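# Transfer ball to empty post, seat both bars in stands

## Task

Take the ball that sits on a long bar and put it into the cup of the upright post that is currently empty. Set both long bars into their forked stands, with the second ball resting on its post at the end. Everything must stay in place by itself, not held up by a robot. Finish by opening the grippers and moving the arms away.

## Robot and tools

Setup: four identical i2rt Big YAM arms named arm1, arm2, arm3 and arm4. Each has six joints, a two-finger gripper and a wrist camera. Seen with joints 1 and 6 at 0 and the hand level and pointing forward, the wrist camera rides above the hand and looks toward the fingertips. The hand can reach roughly 1.0 m from the joint-1 axis. A fixed room camera, cam_high, also watches the scene. Loose objects may now and then get a small push from outside. Pushing or knocking anything off the work area or onto the floor fails the task.

Frames: there is one shared scene frame with its origin on the floor and +z pointing up. The hand point lies midway between the fingertips. The hand's z axis runs along the fingers, and the fingers open and close along its y axis. Commands are joint angles only, so the scene frame matters mainly for reading camera calibration and images.

execute_actions takes an argument "actions", a list holding exactly one action or none. An empty list just reports state and images. The action is an object keyed by robot name ("arm1" to "arm4"). Each robot takes one key, "joints", which maps joint names to absolute target values. These are destinations, not offsets. Joint names, units and ranges:
- joint1_rad: -2.879 to 2.879 rad. Rotates the whole arm about its foot; positive is counter-clockwise seen from above; 0 faces the way the foot faces.
- joint2_rad: 0 to 3.141. Shoulder; 0 has the upper arm pointing back and roughly level; increasing raises it and then brings it forward.
- joint3_rad: 0 to 3.019. Elbow; 0 folds the forearm onto the upper arm; increasing opens it.
- joint4_rad: -1.692 to 1.57. Hand pitch; positive tips the fingers up.
- joint5_rad: -1.57 to 1.57. Sideways hand swing; positive goes to the arm's right.
- joint6_rad: -2.094 to 2.094. Hand roll; positive is clockwise viewed from behind the hand.
- gripper_m: 0 to 0.093 m, the gap between the fingertips. Grip force is roughly 50 to 62 N per pad, lower on some units.
Completion tolerances are ±0.045, 0.14, 0.09, 0.055, 0.03, 0.035 rad for joints 1 to 6 and ±0.003 m for the gripper.

All named motions start together and may finish at different times. No action runs longer than 15 s. Each joint moves at its own speed, so the hand can swing wide between postures. An omitted joint or arm may keep pushing toward its earlier target. An unknown key or an out-of-range value rejects the whole call, and nothing moves. "cameras" optionally lists the images to return (arm1_cam_wrist ... arm4_cam_wrist, cam_high, or "all"). Leaving it out or passing null returns all of them; [] returns none. The "pictures" line gives the image order.

wait: {"seconds": 0 to 10}. It sends no new command and returns state and images just as an empty action would. zoom_image: {"camera": name, "region": [x0,y0,x1,y1]} in pixels of that camera's latest full image, with the origin at top-left and a region no larger than 504x504. finished_scene: {"scene": 1 or 2}. It ends the scene permanently and reports success, and the next scene's task arrives in its result.

Reading results: joint_positions are the measured angles. Joint torques list the total drive output for joints 1-6. These readings are noisy and offset, and they are nonzero even when nothing is touched. joint_status describes how each commanded motion finished:
- "off_target": the joint stopped short and may still be pushing.
- "contact_stop" or "time_out": the joint holds where it stopped. A timed-out joint may instead keep a target within 0.375, 0.375, 0.113, 0.225, 0.075, 0.3 rad (joints 1-6) of its current position and continue toward it once free; on_its_own reports this. To stop that pushing, command the joint to its reported position.
- "joint command not followed" (often with a "cause:" line) plus per-joint "not_followed": a self- or inter-arm collision check rejected the targets. The gripper part of the command still runs. The robot may retry the rejected targets on later actions until valid targets are sent.
on_its_own lists uncommanded behaviour, where "held at" gives the held target rather than the actual position. Joints carrying a load slowly sag. A target very close to the current angle may produce no motion.

Cautions: the arms do not stop on contact and can push hard. Two arms pressing hard on each other fails and ends the run, and a hard hit can do the same. The collision check can react too late, and it ignores fingers, gripper housings and wrist cameras. Sustained pushing or holding heats the motors, including while you are thinking. A MOTOR HOT line appears from 85 °C. At 100 °C an OVER-TEMPERATURE FAULT drops that arm and its gripper until they cool, and named keys report "limit_stop_at_motor_heat"; send those targets again afterwards. Some heat carries over between scenes. The robot keeps executing your last command while you think. If a result reports a stop, later motion calls in that reply are skipped. Avoid drops, slips, slams and hard pushes. Before finishing, make sure nothing is held up by a gripper: open the grippers and pull the arms clear. Camera calibration (K, distortion, T_world_to_cam) is given per camera and may be off by a few degrees or millimetres. Wrist-camera poses are derived from joint readings.

Each tool is called as name(argument=value, ...), one argument or row to a line, values as JSON.

## Session

execute_actions(
  actions=[],
)

Scene clock: 0.00 s.
Joint torques (N m, as the arm reports them, + toward a larger angle): no reading
arm1.joint_positions: joint1_rad=-0.012 joint2_rad=+0.604 joint3_rad=+1.408 joint4_rad=-1.160 joint5_rad=+0.067 joint6_rad=+0.032 gripper_m=+0.095
arm1.joint_status: not commanded
arm1.hand: x=+1.2072 y=+0.0059 z=+1.4112 quat_wxyz=(+0.012, -0.820, +0.023, +0.572) (m; scene frame)
arm2.joint_positions: joint1_rad=-0.250 joint2_rad=+0.549 joint3_rad=+1.429 joint4_rad=-1.215 joint5_rad=+0.042 joint6_rad=+0.095 gripper_m=+0.095
arm2.joint_status: not commanded
arm2.hand: x=-0.0587 y=+1.2567 z=+1.4522 quat_wxyz=(-0.363, -0.673, -0.452, +0.458) (m; scene frame)
arm3.joint_positions: joint1_rad=-0.039 joint2_rad=+0.453 joint3_rad=+1.346 joint4_rad=-1.229 joint5_rad=+0.220 joint6_rad=+0.223 gripper_m=+0.094
arm3.joint_status: not commanded
arm3.hand: x=-1.2738 y=-0.0500 z=+1.3595 quat_wxyz=(-0.580, -0.181, -0.793, +0.045) (m; scene frame)
arm4.joint_positions: joint1_rad=-0.409 joint2_rad=+0.541 joint3_rad=+1.469 joint4_rad=-1.456 joint5_rad=-0.105 joint6_rad=+0.256 gripper_m=+0.095
arm4.joint_status: not commanded
arm4.hand: x=+0.0636 y=-1.2946 z=+1.3857 quat_wxyz=(-0.354, +0.384, -0.773, -0.359) (m; scene frame)
pictures: arm1_cam_wrist, arm2_cam_wrist, arm3_cam_wrist, arm4_cam_wrist, cam_high
Images, in order (width x height): arm1_cam_wrist 672x504, arm2_cam_wrist 672x504, arm3_cam_wrist 672x504, arm4_cam_wrist 672x504, cam_high 672x504.

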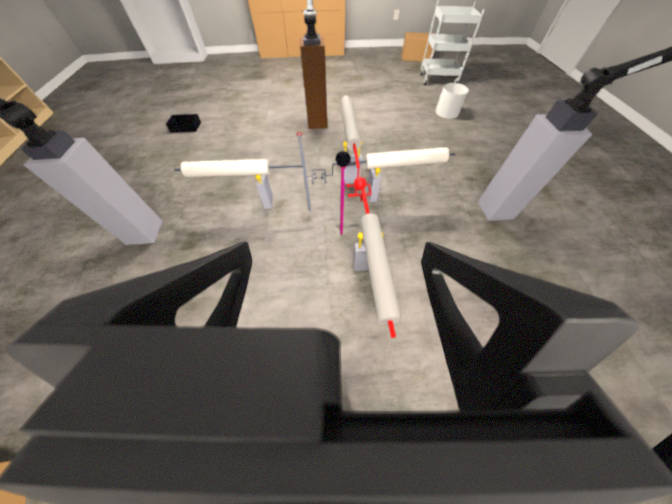

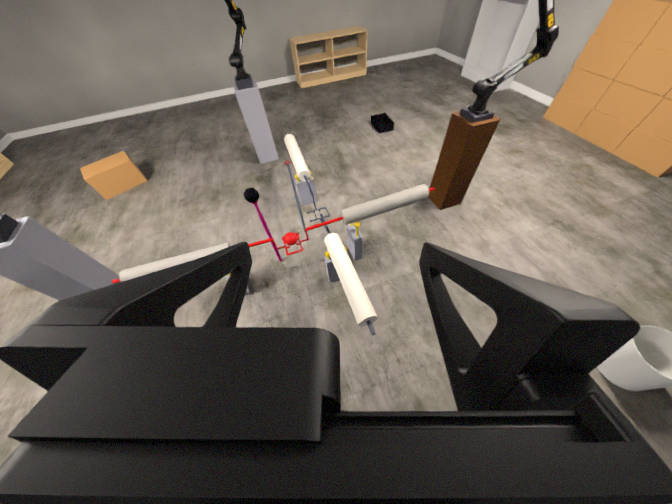

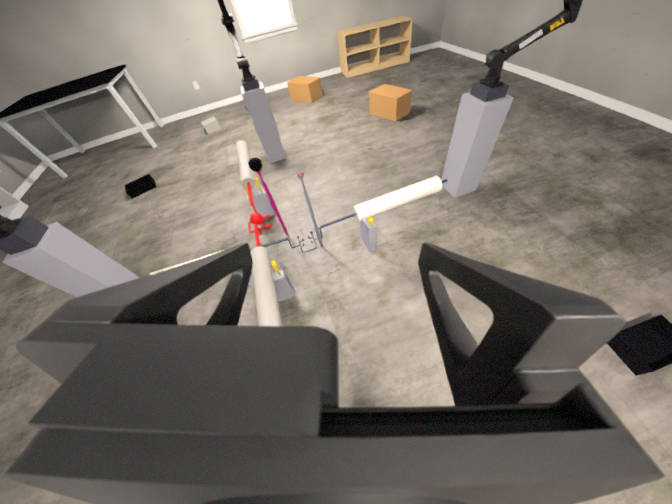

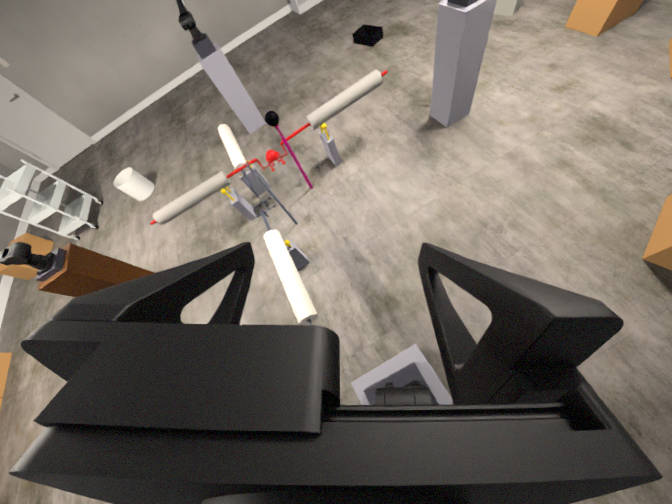

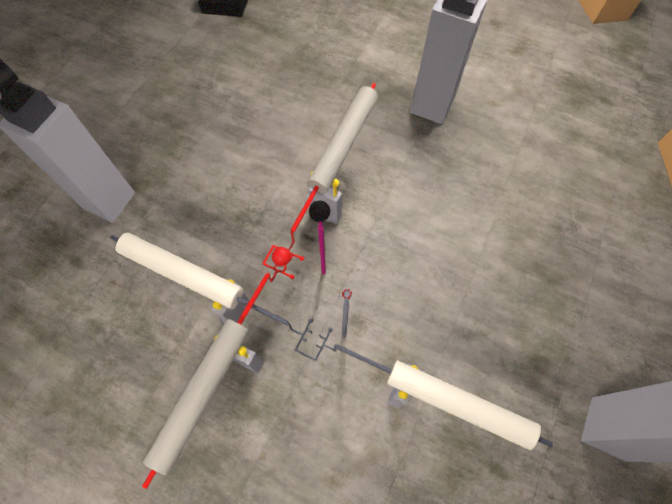

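zoom_image(
  camera="cam_high",
  region=[180, 150, 450, 420],
)

zoom_image(
  camera="arm1_cam_wrist",
  region=[160, 80, 480, 320],
)

zoom_image(
  camera="arm4_cam_wrist",
  region=[140, 60, 400, 320],
)

zoom_image(
  camera="arm2_cam_wrist",
  region=[200, 120, 440, 340],
)

zoom_image(
  camera="arm3_cam_wrist",
  region=[200, 120, 460, 320],
)

Region (180, 150, 450, 420) of cam_high's 672x504 image, scaled by 1.867, with more detail than that image has.

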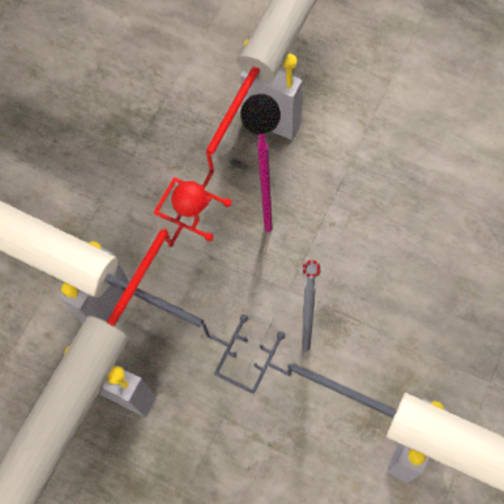

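Region (160, 80, 480, 320) of arm1_cam_wrist's 672x504 image, scaled by 1.575, with more detail than that image has; it fills the top 378 rows of this view, and the rest is white.

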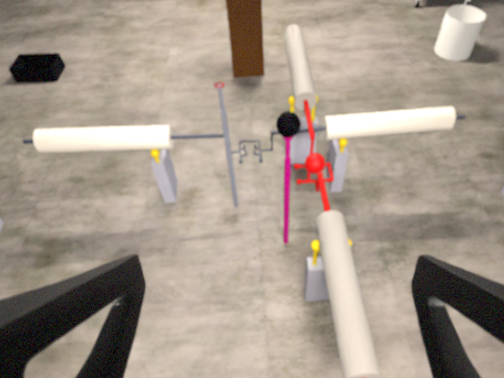

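Region (140, 60, 400, 320) of arm4_cam_wrist's 672x504 image, scaled by 1.938, with more detail than that image has.

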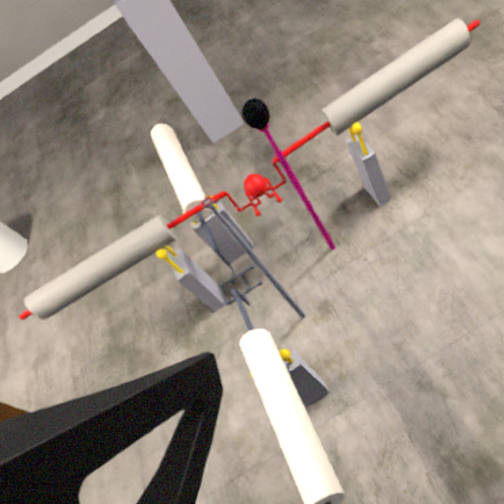

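Region (200, 120, 440, 340) of arm2_cam_wrist's 672x504 image, scaled by 2.100, with more detail than that image has; it fills the top 462 rows of this view, and the rest is white.

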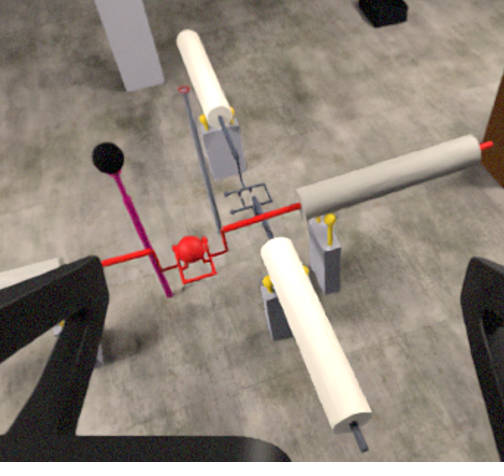

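Region (200, 120, 460, 320) of arm3_cam_wrist's 672x504 image, scaled by 1.938, with more detail than that image has; it fills the top 388 rows of this view, and the rest is white.

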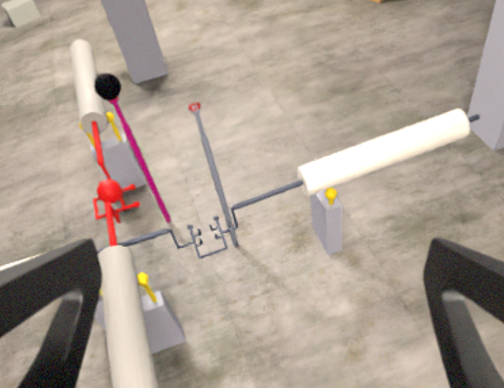

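execute_actions(
  actions=[
    {"arm1":{"joints":{"joint1_rad":0,"joint2_rad":1.57,"joint3_rad":1.57,"joint4_rad":0,"joint5_rad":0,"joint6_rad":0}},"arm3":{"joints":{"joint1_rad":0,"joint2_rad":1.57,"joint3_rad":1.57,"joint4_rad":-1.2,"joint5_rad":0,"joint6_rad":0}},"arm2":{"joints":{"joint1_rad":0,"joint2_rad":1.57,"joint3_rad":1.0,"joint4_rad":-0.6,"joint5_rad":0,"joint6_rad":0}},"arm4":{"joints":{"joint1_rad":0,"joint2_rad":1.2,"joint3_rad":1.0,"joint4_rad":-0.8,"joint5_rad":0,"joint6_rad":0}}},
  ],
)

Scene clock: 20.33 s.
Joint torques (N m, as the arm reports them, + toward a larger angle): arm1=[ -1.69 -17.13  12.66   2.73  -0.08  -0.04] | arm2=[  1.75 -11.81   9.58   2.25  -0.07  -0.03] | arm3=[ -0.24 -16.08   8.76   1.59  -0.09  -0.08] | arm4=[ 0.62 -5.74 13.94  1.85 -0.07 -0.28]
arm1.joint_positions: joint1_rad=-0.007 joint2_rad=+1.586 joint3_rad=+1.531 joint4_rad=-0.016 joint5_rad=+0.004 joint6_rad=+0.011 gripper_m=+0.095
arm1.joint_status: all done
arm1.hand: x=+0.7290 y=-0.0190 z=+1.2904 quat_wxyz=(-0.011, -0.731, -0.005, +0.682) (m; scene frame)
arm2.joint_positions: joint1_rad=-0.002 joint2_rad=+1.560 joint3_rad=+0.997 joint4_rad=-0.623 joint5_rad=+0.003 joint6_rad=+0.011 gripper_m=+0.095
arm2.joint_status: all done
arm2.hand: x=-0.0087 y=+0.9502 z=+0.9338 quat_wxyz=(-0.136, -0.702, -0.684, +0.143) (m; scene frame)
arm3.joint_positions: joint1_rad=-0.007 joint2_rad=+1.581 joint3_rad=+1.551 joint4_rad=-1.203 joint5_rad=+0.002 joint6_rad=+0.012 gripper_m=+0.094
arm3.joint_status: all done
arm3.hand: x=-0.8934 y=-0.0215 z=+1.0490 quat_wxyz=(-0.168, -0.025, -0.986, +0.004) (m; scene frame)
arm4.joint_positions: joint1_rad=-0.002 joint2_rad=+1.207 joint3_rad=+0.970 joint4_rad=-0.822 joint5_rad=+0.000 joint6_rad=+0.010 gripper_m=+0.095
arm4.joint_status: all done
arm4.hand: x=+0.0192 y=-1.0110 z=+1.0280 quat_wxyz=(-0.183, +0.665, -0.700, -0.184) (m; scene frame)
pictures: arm1_cam_wrist, arm2_cam_wrist, arm3_cam_wrist, arm4_cam_wrist, cam_high
camera_calibration (this result's frames):
arm1_cam_wrist: T_world_to_cam=[[-0.00599354, 0.999964, -0.00595615, 0.0304287], [0.636485, -0.000779143, -0.771289, 0.539163], [-0.771266, -0.00841375, -0.636458, 1.50855], [0, 0, 0, 1]] pos_world=[0.820508, -0.017315, 1.37616]
arm2_cam_wrist: T_world_to_cam=[[-0.99949, 0.0264968, 0.0178106, -0.0468006], [0.029848, 0.973501, 0.226725, -1.12894], [-0.0113311, 0.227141, -0.973796, 0.815476], [0, 0, 0, 1]] pos_world=[-0.00383985, 0.915036, 1.0509]
arm3_cam_wrist: T_world_to_cam=[[-0.0375502, -0.999246, 0.00983398, -0.0680921], [-0.958992, 0.0388006, 0.280766, -1.14514], [-0.280936, 0.00111211, -0.959726, 0.882781], [0, 0, 0, 1]] pos_world=[-0.852735, -0.0245903, 1.16941]
arm4_cam_wrist: T_world_to_cam=[[0.998659, -0.0433592, -0.0282789, -0.0288268], [-0.0402264, -0.993842, 0.103248, -1.10261], [-0.0325815, -0.101972, -0.994254, 1.04227], [0, 0, 0, 1]] pos_world=[0.0183928, -0.990788, 1.14931]
Images, in order (width x height): arm1_cam_wrist 672x504, arm2_cam_wrist 672x504, arm3_cam_wrist 672x504, arm4_cam_wrist 672x504, cam_high 672x504.

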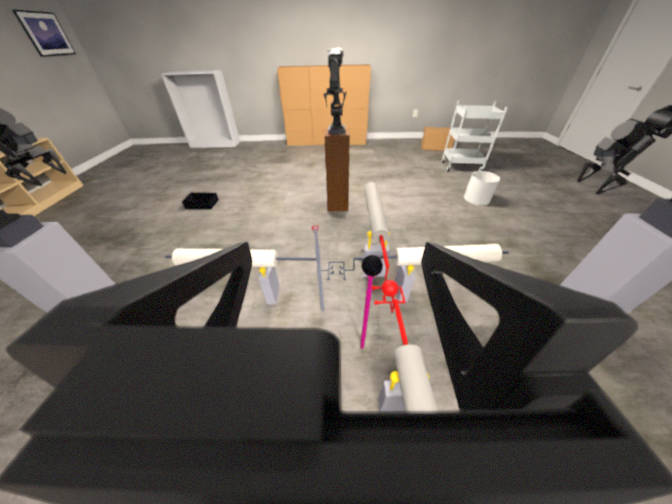

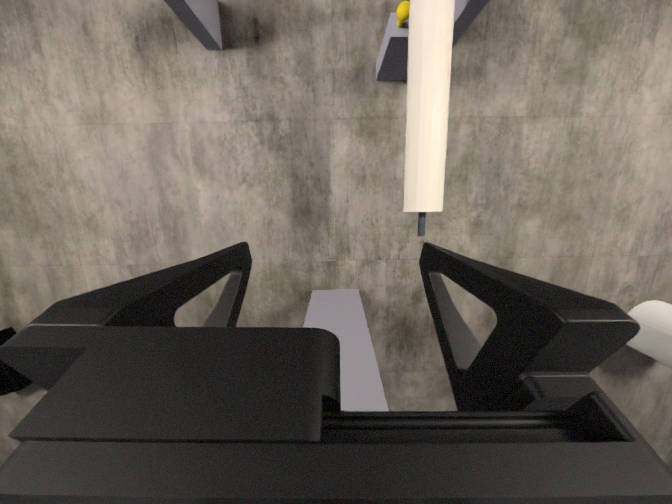

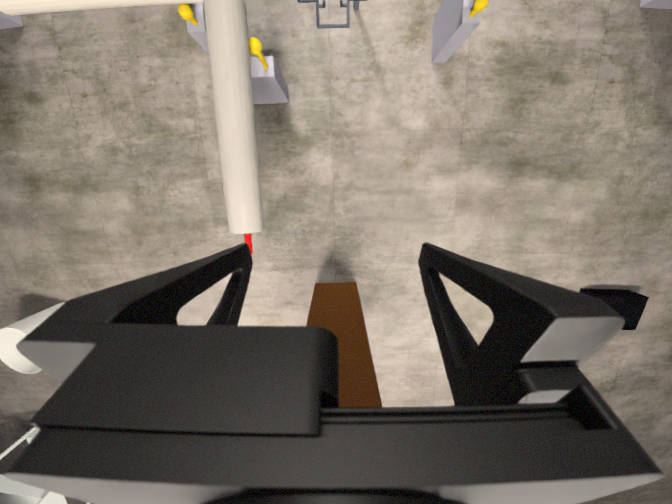

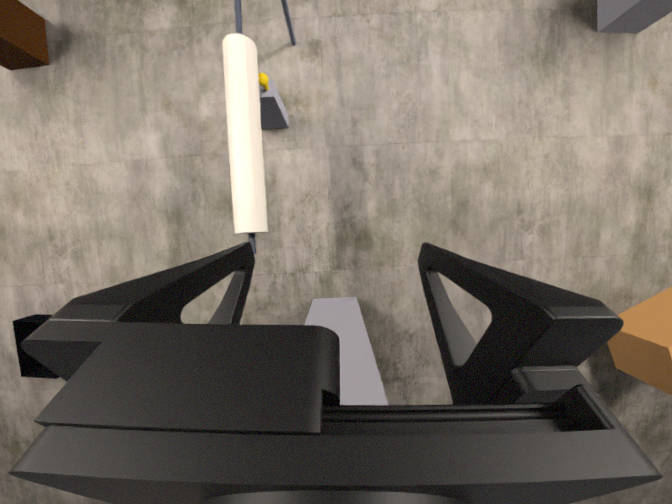

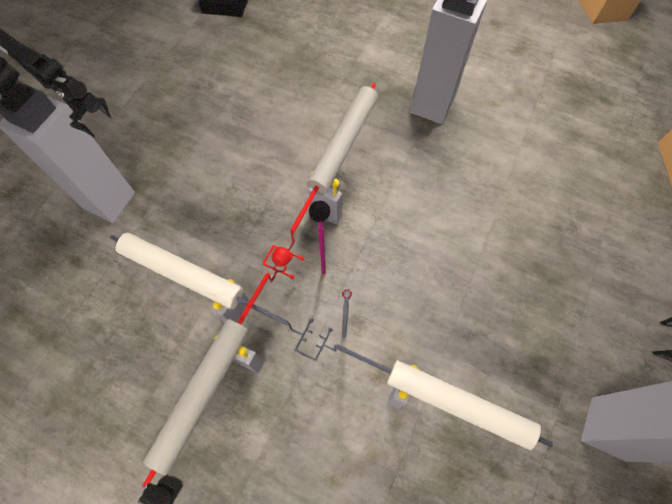

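execute_actions(
  actions=[
    {"arm1":{"joints":{"joint4_rad":-1.4}},"arm3":{"joints":{"joint3_rad":2.4}},"arm2":{"joints":{"joint2_rad":0.8}},"arm4":{"joints":{"joint3_rad":1.8}}},
  ],
  cameras=["arm1_cam_wrist"],
)

Scene clock: 26.73 s.
Joint torques (N m, as the arm reports them, + toward a larger angle): arm1=[ -1.44 -15.75  11.5    0.44  -0.06  -0.04] | arm2=[ 1.4  -2.43 11.23  3.03 -0.17  0.01] | arm3=[ -0.13 -12.34   8.1    2.23  -0.08  -0.06] | arm4=[ 0.59 -3.49 13.4   2.17 -0.08 -0.29]
arm1.joint_positions: joint1_rad=-0.007 joint2_rad=+1.586 joint3_rad=+1.531 joint4_rad=-1.392 joint5_rad=+0.004 joint6_rad=+0.011 gripper_m=+0.095
arm1.joint_status: all done
arm1.hand: x=+0.9437 y=-0.0129 z=+1.0638 quat_wxyz=(+0.001, -0.998, -0.008, +0.063) (m; scene frame)
arm2.joint_positions: joint1_rad=-0.002 joint2_rad=+0.791 joint3_rad=+0.997 joint4_rad=-0.619 joint5_rad=+0.003 joint6_rad=+0.011 gripper_m=+0.095
arm2.joint_status: all done
arm2.hand: x=-0.0051 y=+1.0522 z=+1.2815 quat_wxyz=(-0.387, -0.597, -0.582, +0.394) (m; scene frame)
arm3.joint_positions: joint1_rad=-0.007 joint2_rad=+1.565 joint3_rad=+2.365 joint4_rad=-1.203 joint5_rad=+0.002 joint6_rad=+0.012 gripper_m=+0.094
arm3.joint_status: all done
arm3.hand: x=-0.8704 y=-0.0221 z=+1.4714 quat_wxyz=(-0.551, -0.021, -0.834, +0.008) (m; scene frame)
arm4.joint_positions: joint1_rad=-0.002 joint2_rad=+1.187 joint3_rad=+1.768 joint4_rad=-0.816 joint5_rad=+0.000 joint6_rad=+0.010 gripper_m=+0.095
arm4.joint_status: all done
arm4.hand: x=+0.0256 y=-0.9581 z=+1.4840 quat_wxyz=(-0.445, +0.536, -0.567, -0.438) (m; scene frame)
pictures: arm1_cam_wrist
camera_calibration (this result's frames):
arm1_cam_wrist: T_world_to_cam=[[-0.0162755, 0.999655, 0.0206129, 0.0056956], [0.880047, 0.00453645, 0.474865, -1.32769], [0.474608, 0.025869, -0.879817, 0.613558], [0, 0, 0, 1]] pos_world=[0.877322, -0.0155428, 1.17018]
Images, in order (width x height): arm1_cam_wrist 672x504.

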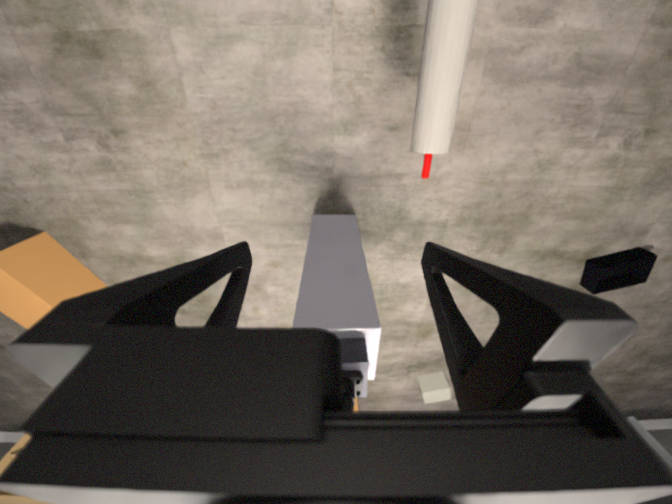

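execute_actions(
  actions=[
    {"arm1":{"joints":{"joint1_rad":-0.534,"joint2_rad":2.307,"joint3_rad":1.334,"joint4_rad":-0.598,"joint6_rad":-0.5}},"arm3":{"joints":{"joint1_rad":0.56,"joint2_rad":2.198,"joint3_rad":1.237,"joint4_rad":-0.61,"joint6_rad":0.55}},"arm2":{"joints":{"joint2_rad":2.1,"joint3_rad":2.1,"joint4_rad":-1.0}},"arm4":{"joints":{"joint2_rad":0.6,"joint3_rad":1.4}}},
  ],
  cameras=["arm1_cam_wrist","arm2_cam_wrist","arm3_cam_wrist","cam_high"],
)

zoom_image(
  camera="arm2_cam_wrist",
  region=[200, 60, 480, 260],
)

Scene clock: 30.53 s.
Joint torques (N m, as the arm reports them, + toward a larger angle): arm1=[ -2.63 -19.31   6.02   0.78   0.03  -0.04] | arm2=[  0.45 -21.88  15.13   1.03  -0.11   0.  ] | arm3=[  0.3  -20.25   3.6    1.01   0.05   0.12] | arm4=[ 0.49  3.74  9.25  2.15 -0.08 -0.29]
arm1.joint_positions: joint1_rad=-0.528 joint2_rad=+2.313 joint3_rad=+1.314 joint4_rad=-0.608 joint5_rad=+0.001 joint6_rad=-0.489 gripper_m=+0.095
arm1.joint_status: all done
arm1.hand: x=+0.9867 y=+0.2496 z=+0.6177 quat_wxyz=(-0.007, -1.000, +0.002, -0.015) (m; scene frame)
arm2.joint_positions: joint1_rad=-0.002 joint2_rad=+2.100 joint3_rad=+2.045 joint4_rad=-0.984 joint5_rad=+0.003 joint6_rad=+0.011 gripper_m=+0.095
arm2.joint_status: all done
arm2.hand: x=-0.0126 y=+0.6746 z=+1.0490 quat_wxyz=(-0.187, -0.690, -0.672, +0.193) (m; scene frame)
arm3.joint_positions: joint1_rad=+0.553 joint2_rad=+2.209 joint3_rad=+1.243 joint4_rad=-0.618 joint5_rad=+0.000 joint6_rad=+0.537 gripper_m=+0.094
arm3.joint_status: all done
arm3.hand: x=-1.0029 y=+0.2568 z=+0.6179 quat_wxyz=(+0.006, -0.008, -1.000, +0.004) (m; scene frame)
arm4.joint_positions: joint1_rad=-0.002 joint2_rad=+0.604 joint3_rad=+1.399 joint4_rad=-0.815 joint5_rad=+0.000 joint6_rad=+0.010 gripper_m=+0.095
arm4.joint_status: all done
arm4.hand: x=+0.0166 y=-1.1974 z=+1.4904 quat_wxyz=(-0.503, +0.487, -0.516, -0.494) (m; scene frame)
pictures: arm1_cam_wrist, arm2_cam_wrist, arm3_cam_wrist, cam_high
camera_calibration (this result's frames):
arm1_cam_wrist: T_world_to_cam=[[0.00149816, 0.999998, 0.00161231, -0.252716], [0.796111, -0.00216839, 0.605146, -1.15093], [0.605148, 0.000376973, -0.796113, 0.0197421], [0, 0, 0, 1]] pos_world=[0.904698, 0.250212, 0.712603]
arm2_cam_wrist: T_world_to_cam=[[-0.999471, 0.0281925, 0.016201, -0.0448991], [0.0294209, 0.996248, 0.08139, -0.749562], [-0.0138457, 0.0818236, -0.996551, 1.11203], [0, 0, 0, 1]] pos_world=[-0.00742565, 0.657025, 1.16993]
arm3_cam_wrist: T_world_to_cam=[[0.000332436, -0.999911, 0.0133618, 0.246142], [-0.805911, 0.00764281, 0.591987, -1.17071], [-0.592036, -0.0109653, -0.805837, 0.0339638], [0, 0, 0, 1]] pos_world=[-0.923465, 0.25544, 0.717128]
Images, in order (width x height): arm1_cam_wrist 672x504, arm2_cam_wrist 672x504, arm3_cam_wrist 672x504, cam_high 672x504.

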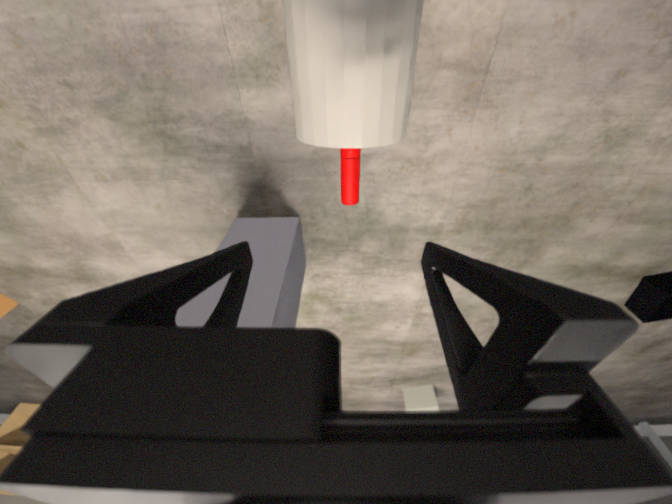

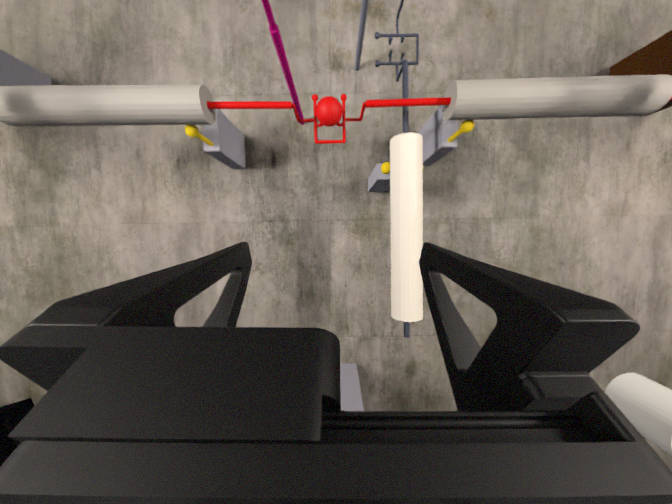

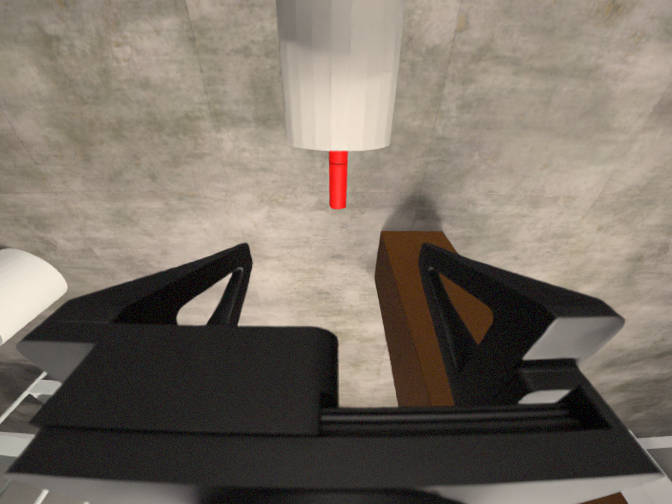

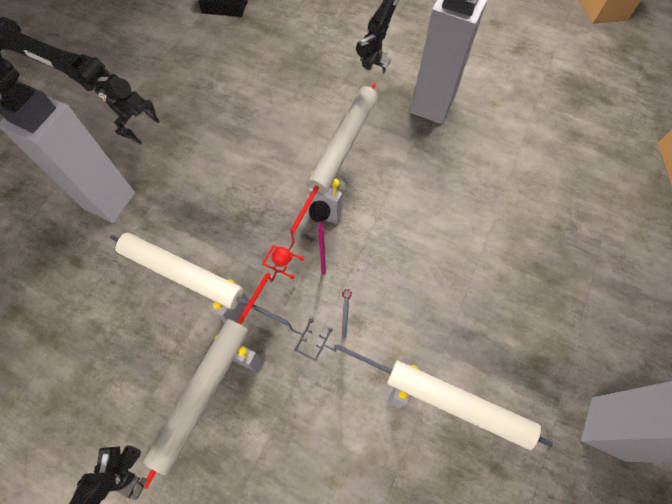

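Region (200, 60, 480, 260) of arm2_cam_wrist's 672x504 image, scaled by 1.800, with more detail than that image has; it fills the top 360 rows of this view, and the rest is white.

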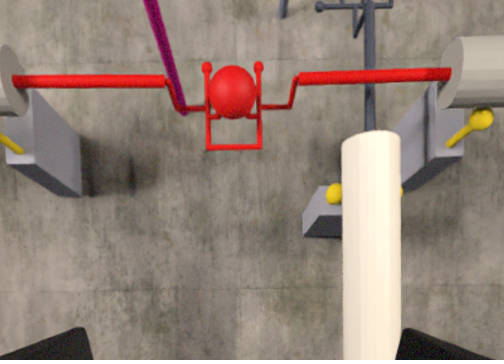

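execute_actions(
  actions=[
    {"arm1":{"joints":{"joint1_rad":-0.578,"joint2_rad":2.555,"joint3_rad":1.385,"joint4_rad":-0.37,"joint6_rad":-0.56}},"arm3":{"joints":{"joint1_rad":0.572,"joint2_rad":2.44,"joint3_rad":1.226,"joint4_rad":-0.345,"joint6_rad":0.56}},"arm2":{"joints":{"joint2_rad":1.2,"joint3_rad":1.6,"joint4_rad":-1.2}}},
  ],
  cameras=["arm1_cam_wrist","arm3_cam_wrist"],
)

Scene clock: 33.23 s.
Joint torques (N m, as the arm reports them, + toward a larger angle): arm1=[ -1.71 -20.26   4.34   0.79   0.03  -0.05] | arm2=[ 1.26 -8.13  9.63  1.36 -0.11 -0.06] | arm3=[ -0.05 -19.74   2.78   1.05   0.09   0.11] | arm4=[ 0.51  3.74  9.25  2.15 -0.08 -0.29]
arm1.joint_positions: joint1_rad=-0.584 joint2_rad=+2.572 joint3_rad=+1.368 joint4_rad=-0.378 joint5_rad=+0.001 joint6_rad=-0.549 gripper_m=+0.095
arm1.joint_status: all done
arm1.hand: x=+1.0132 y=+0.2679 z=+0.4960 quat_wxyz=(-0.002, -1.000, +0.000, -0.004) (m; scene frame)
arm2.joint_positions: joint1_rad=-0.002 joint2_rad=+1.199 joint3_rad=+1.608 joint4_rad=-1.181 joint5_rad=+0.003 joint6_rad=+0.011 gripper_m=+0.095
arm2.joint_status: all done
arm2.hand: x=-0.0059 y=+0.9820 z=+1.3436 quat_wxyz=(-0.275, -0.658, -0.641, +0.282) (m; scene frame)
arm3.joint_positions: joint1_rad=+0.566 joint2_rad=+2.454 joint3_rad=+1.216 joint4_rad=-0.354 joint5_rad=+0.000 joint6_rad=+0.548 gripper_m=+0.094
arm3.joint_status: all done
arm3.hand: x=-1.0392 y=+0.2429 z=+0.4956 quat_wxyz=(+0.009, -0.006, -1.000, +0.005) (m; scene frame)
arm4.joint_positions: joint1_rad=-0.002 joint2_rad=+0.604 joint3_rad=+1.399 joint4_rad=-0.815 joint5_rad=+0.000 joint6_rad=+0.010 gripper_m=+0.095
arm4.joint_status: not commanded
arm4.hand: x=+0.0166 y=-1.1974 z=+1.4904 quat_wxyz=(-0.503, +0.487, -0.516, -0.494) (m; scene frame)
pictures: arm1_cam_wrist, arm3_cam_wrist
camera_calibration (this result's frames):
arm1_cam_wrist: T_world_to_cam=[[-0.00252739, 0.999919, 0.0125058, -0.272121], [0.809136, -0.00530382, 0.587598, -1.102], [0.587616, 0.011604, -0.809057, -0.0720366], [0, 0, 0, 1]] pos_world=[0.933313, 0.26709, 0.592656]
arm3_cam_wrist: T_world_to_cam=[[0.0027099, -0.999852, 0.0169642, 0.234511], [-0.802454, 0.00794845, 0.596661, -1.12624], [-0.596707, -0.0152299, -0.802314, -0.0917091], [0, 0, 0, 1]] pos_world=[-0.959118, 0.242032, 0.594427]
Images, in order (width x height): arm1_cam_wrist 672x504, arm3_cam_wrist 672x504.

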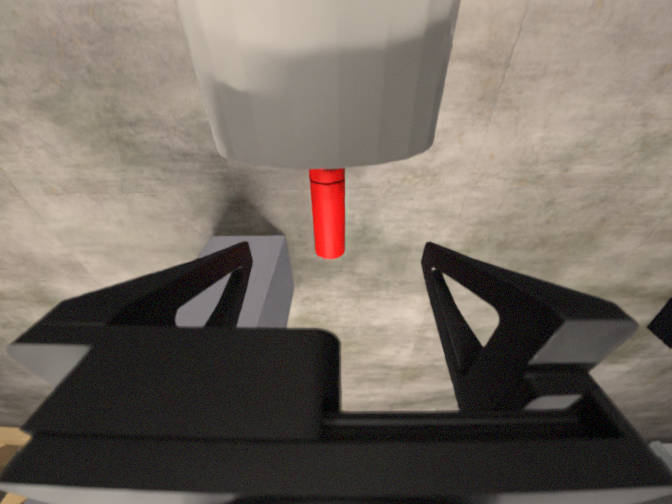

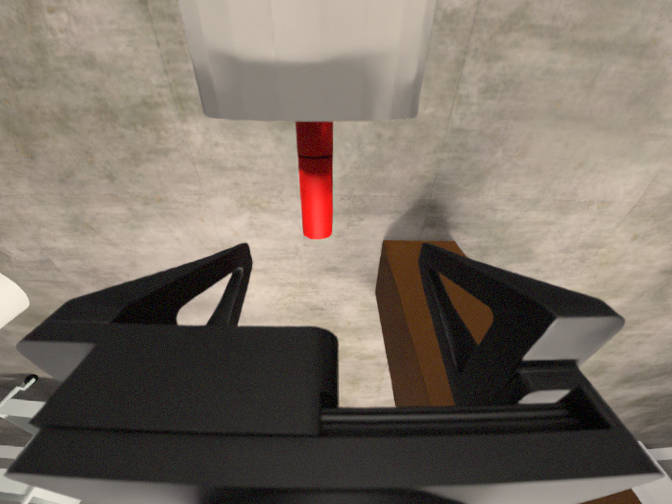

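execute_actions(
  actions=[
    {"arm1":{"joints":{"joint1_rad":-0.57,"joint2_rad":2.66,"joint3_rad":1.368,"joint4_rad":-0.14,"joint6_rad":-0.56}},"arm3":{"joints":{"joint1_rad":0.576,"joint2_rad":2.56,"joint3_rad":1.255,"joint4_rad":-0.133,"joint6_rad":0.56}}},
  ],
  cameras=["arm1_cam_wrist","arm3_cam_wrist"],
)

Scene clock: 34.73 s.
Joint torques (N m, as the arm reports them, + toward a larger angle): arm1=[ -1.6  -18.3    3.06   1.11   0.03  -0.03] | arm2=[ 0.72 -7.97  9.65  1.19 -0.14 -0.04] | arm3=[ -0.26 -17.5    2.77   1.24   0.04   0.12] | arm4=[ 0.53  3.76  9.25  2.14 -0.08 -0.29]
arm1.joint_positions: joint1_rad=-0.576 joint2_rad=+2.657 joint3_rad=+1.362 joint4_rad=-0.150 joint5_rad=+0.001 joint6_rad=-0.550 gripper_m=+0.095
arm1.joint_status: all done
arm1.hand: x=+1.0011 y=+0.2706 z=+0.4563 quat_wxyz=(+0.034, -0.998, -0.004, +0.054) (m; scene frame)
arm2.joint_positions: joint1_rad=-0.002 joint2_rad=+1.199 joint3_rad=+1.608 joint4_rad=-1.181 joint5_rad=+0.003 joint6_rad=+0.011 gripper_m=+0.095
arm2.joint_status: not commanded
arm2.hand: x=-0.0059 y=+0.9820 z=+1.3436 quat_wxyz=(-0.275, -0.658, -0.641, +0.282) (m; scene frame)
arm3.joint_positions: joint1_rad=+0.566 joint2_rad=+2.550 joint3_rad=+1.244 joint4_rad=-0.144 joint5_rad=+0.000 joint6_rad=+0.548 gripper_m=+0.094
arm3.joint_status: all done
arm3.hand: x=-1.0170 y=+0.2565 z=+0.4565 quat_wxyz=(-0.051, -0.006, -0.998, -0.031) (m; scene frame)
arm4.joint_positions: joint1_rad=-0.002 joint2_rad=+0.604 joint3_rad=+1.399 joint4_rad=-0.815 joint5_rad=+0.000 joint6_rad=+0.010 gripper_m=+0.095
arm4.joint_status: not commanded
arm4.hand: x=+0.0166 y=-1.1974 z=+1.4904 quat_wxyz=(-0.503, +0.487, -0.516, -0.494) (m; scene frame)
pictures: arm1_cam_wrist, arm3_cam_wrist
camera_calibration (this result's frames):
arm1_cam_wrist: T_world_to_cam=[[-0.00481554, 0.996455, 0.0839879, -0.303785], [0.872334, -0.0368755, 0.487517, -1.07789], [0.488886, 0.0756132, -0.869064, 0.0118669], [0, 0, 0, 1]] pos_world=[0.933019, 0.262063, 0.56132]
arm3_cam_wrist: T_world_to_cam=[[0.00578473, -0.998493, -0.054574, 0.284139], [-0.868771, -0.032043, 0.494176, -1.0956], [-0.49518, 0.0445536, -0.867647, 0.00809403], [0, 0, 0, 1]] pos_world=[-0.949457, 0.248244, 0.563946]
Images, in order (width x height): arm1_cam_wrist 672x504, arm3_cam_wrist 672x504.

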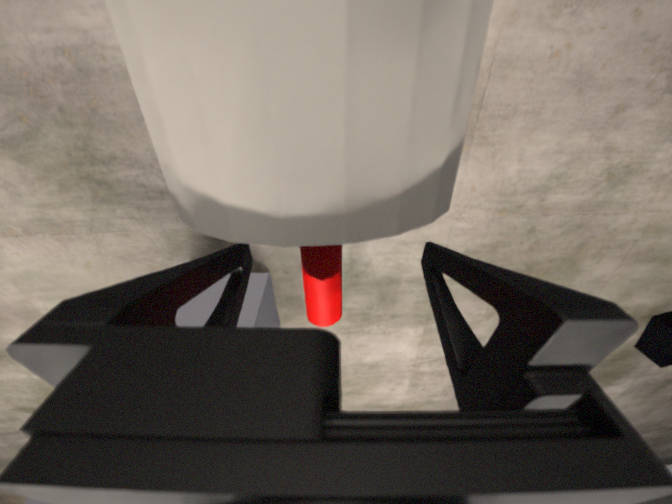

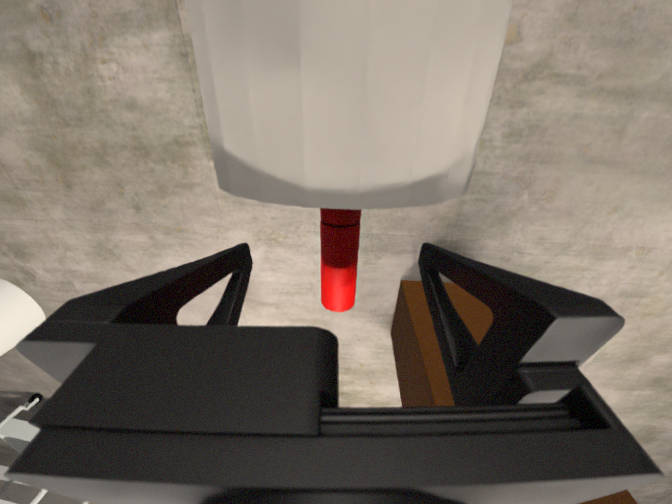

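execute_actions(
  actions=[
    {"arm1":{"joints":{"joint2_rad":2.70,"joint3_rad":1.354,"joint4_rad":-0.086}},"arm3":{"joints":{"joint2_rad":2.61,"joint3_rad":1.283,"joint4_rad":-0.111}}},
  ],
  cameras=["arm1_cam_wrist","arm3_cam_wrist"],
)

Scene clock: 35.90 s.
Joint torques (N m, as the arm reports them, + toward a larger angle): arm1=[ -1.62 -17.12   2.5    1.17   0.03  -0.04] | arm2=[ 1.26 -7.43  9.66  1.26 -0.1  -0.04] | arm3=[  1.1  -17.47   2.89   1.39   0.04   0.13] | arm4=[ 0.51  3.73  9.27  2.15 -0.08 -0.28]
arm1.joint_positions: joint1_rad=-0.576 joint2_rad=+2.684 joint3_rad=+1.353 joint4_rad=-0.096 joint5_rad=+0.001 joint6_rad=-0.550 gripper_m=+0.095
arm1.joint_status: all done
arm1.hand: x=+1.0061 y=+0.2676 z=+0.4434 quat_wxyz=(+0.038, -0.997, -0.004, +0.062) (m; scene frame)
arm2.joint_positions: joint1_rad=-0.002 joint2_rad=+1.199 joint3_rad=+1.608 joint4_rad=-1.181 joint5_rad=+0.003 joint6_rad=+0.011 gripper_m=+0.095
arm2.joint_status: not commanded
arm2.hand: x=-0.0059 y=+0.9820 z=+1.3436 quat_wxyz=(-0.275, -0.658, -0.641, +0.282) (m; scene frame)
arm3.joint_positions: joint1_rad=+0.566 joint2_rad=+2.588 joint3_rad=+1.267 joint4_rad=-0.120 joint5_rad=+0.000 joint6_rad=+0.548 gripper_m=+0.094
arm3.joint_status: all done
arm3.hand: x=-1.0150 y=+0.2576 z=+0.4419 quat_wxyz=(-0.055, -0.006, -0.998, -0.033) (m; scene frame)
arm4.joint_positions: joint1_rad=-0.002 joint2_rad=+0.604 joint3_rad=+1.399 joint4_rad=-0.815 joint5_rad=+0.000 joint6_rad=+0.010 gripper_m=+0.095
arm4.joint_status: not commanded
arm4.hand: x=+0.0166 y=-1.1974 z=+1.4904 quat_wxyz=(-0.503, +0.487, -0.516, -0.494) (m; scene frame)
pictures: arm1_cam_wrist, arm3_cam_wrist
camera_calibration (this result's frames):
arm1_cam_wrist: T_world_to_cam=[[-0.00344733, 0.995636, 0.093256, -0.304947], [0.879718, -0.0413226, 0.473696, -1.07618], [0.475483, 0.083672, -0.875737, 0.0127346], [0, 0, 0, 1]] pos_world=[0.939633, 0.25808, 0.549375]
arm3_cam_wrist: T_world_to_cam=[[0.00621478, -0.998239, -0.0589996, 0.28679], [-0.872474, -0.0342424, 0.487459, -1.08691], [-0.488621, 0.0484462, -0.87115, 0.00353681], [0, 0, 0, 1]] pos_world=[-0.948354, 0.248895, 0.549825]
Images, in order (width x height): arm1_cam_wrist 672x504, arm3_cam_wrist 672x504.

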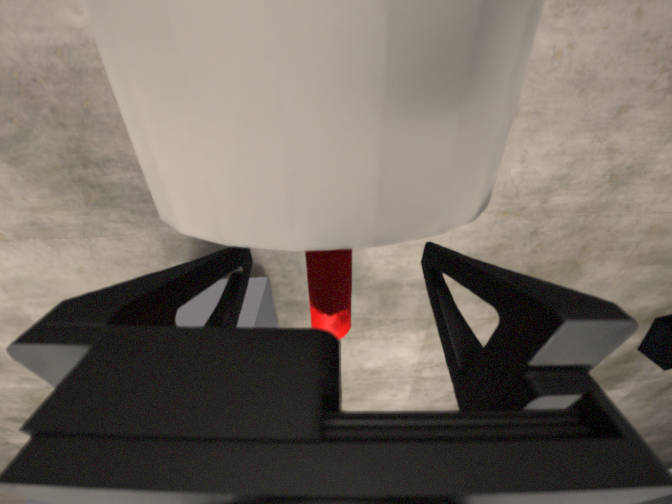

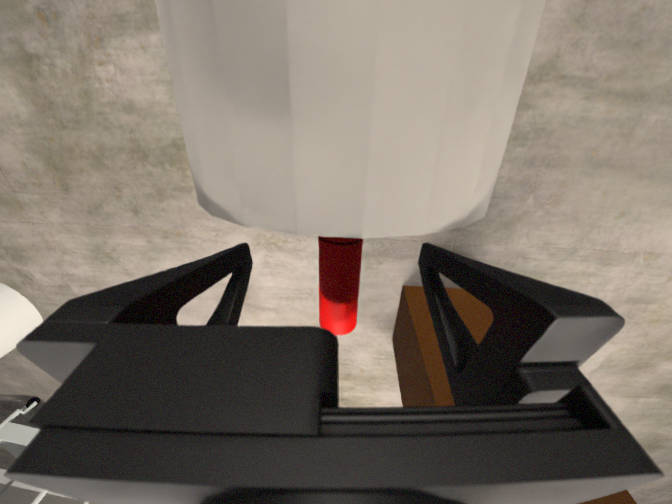

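execute_actions(
  actions=[
    {"arm1":{"joints":{"joint2_rad":2.72,"joint3_rad":1.36,"gripper_m":0.0}},"arm3":{"joints":{"joint2_rad":2.63,"joint3_rad":1.29,"gripper_m":0.0}}},
  ],
  cameras=["arm1_cam_wrist","arm3_cam_wrist"],
)

Scene clock: 36.70 s.
Joint torques (N m, as the arm reports them, + toward a larger angle): arm1=[ -1.65 -16.71   2.7    1.02  -0.11   0.14] | arm2=[ 0.74 -7.91  9.7   1.2  -0.08 -0.03] | arm3=[  0.31 -16.19   2.93   1.29   0.16  -0.05] | arm4=[ 0.52  3.74  9.25  2.15 -0.08 -0.28]
arm1.joint_positions: joint1_rad=-0.576 joint2_rad=+2.700 joint3_rad=+1.353 joint4_rad=-0.093 joint5_rad=+0.004 joint6_rad=-0.566 gripper_m=+0.018
arm1.joint_status: gripper_m off_target (ended at +0.018, target +0.000); the others done
arm1.hand: x=+1.0126 y=+0.2643 z=+0.4358 quat_wxyz=(+0.037, -0.998, -0.012, +0.056) (m; scene frame)
arm2.joint_positions: joint1_rad=-0.002 joint2_rad=+1.199 joint3_rad=+1.608 joint4_rad=-1.181 joint5_rad=+0.003 joint6_rad=+0.011 gripper_m=+0.095
arm2.joint_status: not commanded
arm2.hand: x=-0.0059 y=+0.9820 z=+1.3436 quat_wxyz=(-0.275, -0.658, -0.641, +0.282) (m; scene frame)
arm3.joint_positions: joint1_rad=+0.567 joint2_rad=+2.602 joint3_rad=+1.271 joint4_rad=-0.119 joint5_rad=-0.002 joint6_rad=+0.562 gripper_m=+0.018
arm3.joint_status: gripper_m off_target (ended at +0.018, target +0.000); the others done
arm3.hand: x=-1.0190 y=+0.2563 z=+0.4355 quat_wxyz=(-0.051, -0.012, -0.998, -0.032) (m; scene frame)
arm4.joint_positions: joint1_rad=-0.002 joint2_rad=+0.604 joint3_rad=+1.399 joint4_rad=-0.815 joint5_rad=+0.000 joint6_rad=+0.010 gripper_m=+0.095
arm4.joint_status: not commanded
arm4.hand: x=+0.0166 y=-1.1974 z=+1.4904 quat_wxyz=(-0.503, +0.487, -0.516, -0.494) (m; scene frame)
pictures: arm1_cam_wrist, arm3_cam_wrist
camera_calibration (this result's frames):
arm1_cam_wrist: T_world_to_cam=[[-0.0200735, 0.99564, 0.0910985, -0.283168], [0.873756, -0.0268172, 0.485624, -1.08141], [0.485949, 0.0893461, -0.869408, -0.0115892], [0, 0, 0, 1]] pos_world=[0.944837, 0.253968, 0.540879]
arm3_cam_wrist: T_world_to_cam=[[-0.00695752, -0.998324, -0.0574462, 0.271071], [-0.86804, -0.0224907, 0.495984, -1.08946], [-0.496445, 0.0533165, -0.866429, -0.015204], [0, 0, 0, 1]] pos_world=[-0.951358, 0.246925, 0.542754]
Images, in order (width x height): arm1_cam_wrist 672x504, arm3_cam_wrist 672x504.

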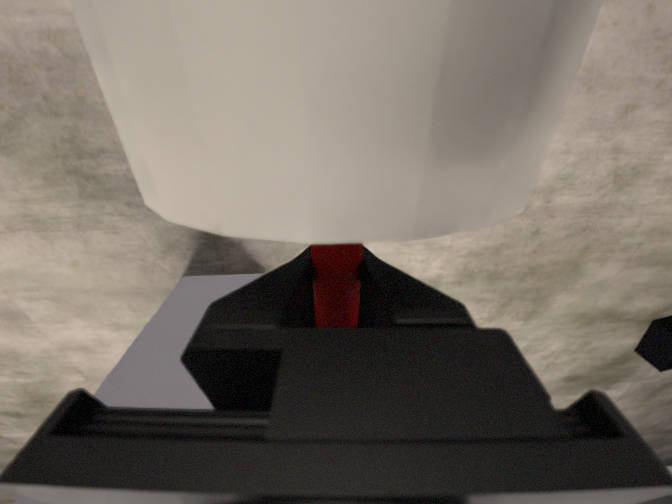

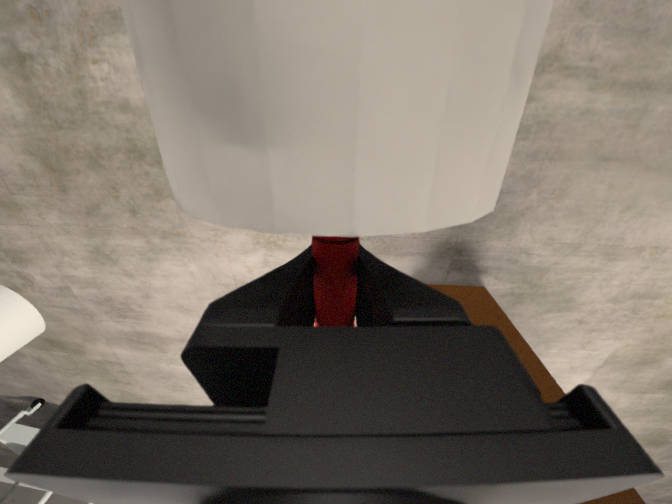

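execute_actions(
  actions=[
    {"arm1":{"joints":{"joint2_rad":2.41,"joint3_rad":1.215,"joint4_rad":-0.255}},"arm3":{"joints":{"joint2_rad":2.31,"joint3_rad":1.15,"joint4_rad":-0.29}}},
  ],
  cameras=["arm2_cam_wrist","cam_high"],
)

Scene clock: 38.23 s.
Joint torques (N m, as the arm reports them, + toward a larger angle): arm1=[ -2.16 -20.25   3.45   0.14   0.33   0.06] | arm2=[ 0.88 -8.43  9.55  1.46 -0.14 -0.01] | arm3=[  0.1  -21.6    2.64   0.58  -0.33  -0.04] | arm4=[ 0.54  3.75  9.25  2.15 -0.08 -0.28]
arm1.joint_positions: joint1_rad=-0.570 joint2_rad=+2.437 joint3_rad=+1.211 joint4_rad=-0.241 joint5_rad=-0.006 joint6_rad=-0.559 gripper_m=+0.018
arm1.joint_status: all done
arm1.hand: x=+1.0113 y=+0.2596 z=+0.5411 quat_wxyz=(+0.025, -0.999, -0.012, +0.047) (m; scene frame)
arm2.joint_positions: joint1_rad=-0.002 joint2_rad=+1.199 joint3_rad=+1.608 joint4_rad=-1.181 joint5_rad=+0.003 joint6_rad=+0.011 gripper_m=+0.095
arm2.joint_status: not commanded
arm2.hand: x=-0.0059 y=+0.9820 z=+1.3436 quat_wxyz=(-0.275, -0.658, -0.641, +0.282) (m; scene frame)
arm3.joint_positions: joint1_rad=+0.574 joint2_rad=+2.345 joint3_rad=+1.149 joint4_rad=-0.278 joint5_rad=+0.008 joint6_rad=+0.568 gripper_m=+0.018
arm3.joint_status: all done
arm3.hand: x=-1.0223 y=+0.2562 z=+0.5376 quat_wxyz=(-0.043, -0.012, -0.999, -0.022) (m; scene frame)
arm4.joint_positions: joint1_rad=-0.002 joint2_rad=+0.604 joint3_rad=+1.399 joint4_rad=-0.815 joint5_rad=+0.000 joint6_rad=+0.010 gripper_m=+0.095
arm4.joint_status: not commanded
arm4.hand: x=+0.0166 y=-1.1974 z=+1.4904 quat_wxyz=(-0.503, +0.487, -0.516, -0.494) (m; scene frame)
pictures: arm2_cam_wrist, cam_high
camera_calibration (this result's frames):
arm2_cam_wrist: T_world_to_cam=[[-0.999451, 0.0305941, 0.0127247, -0.0493514], [0.027732, 0.982518, -0.184091, -0.709773], [-0.0181344, -0.183637, -0.982827, 1.6228], [0, 0, 0, 1]] pos_world=[-0.000212421, 0.996882, 1.4649]
Images, in order (width x height): arm2_cam_wrist 672x504, cam_high 672x504.

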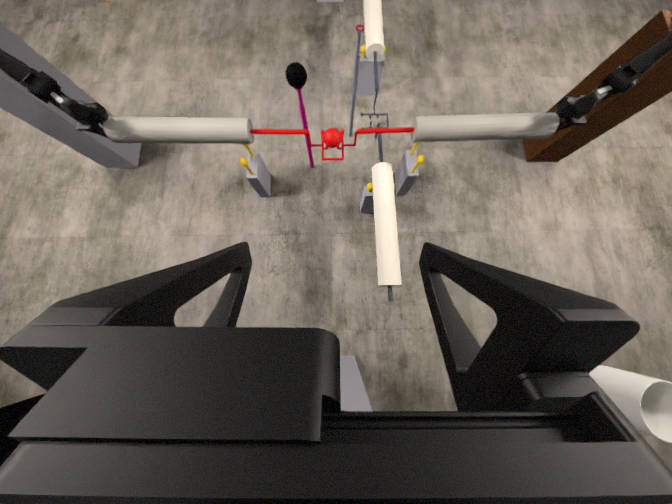

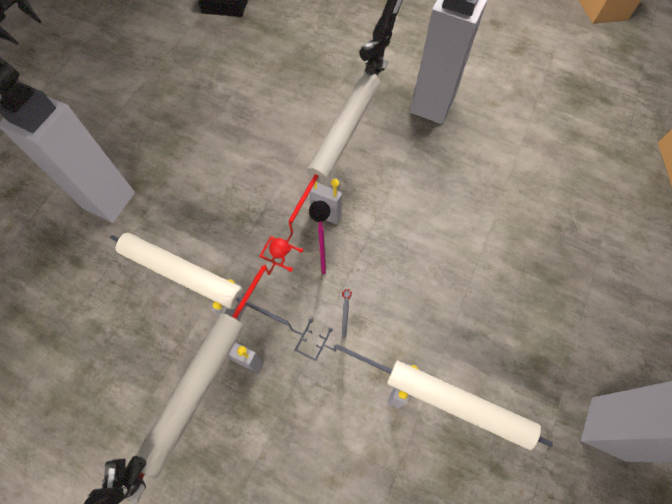

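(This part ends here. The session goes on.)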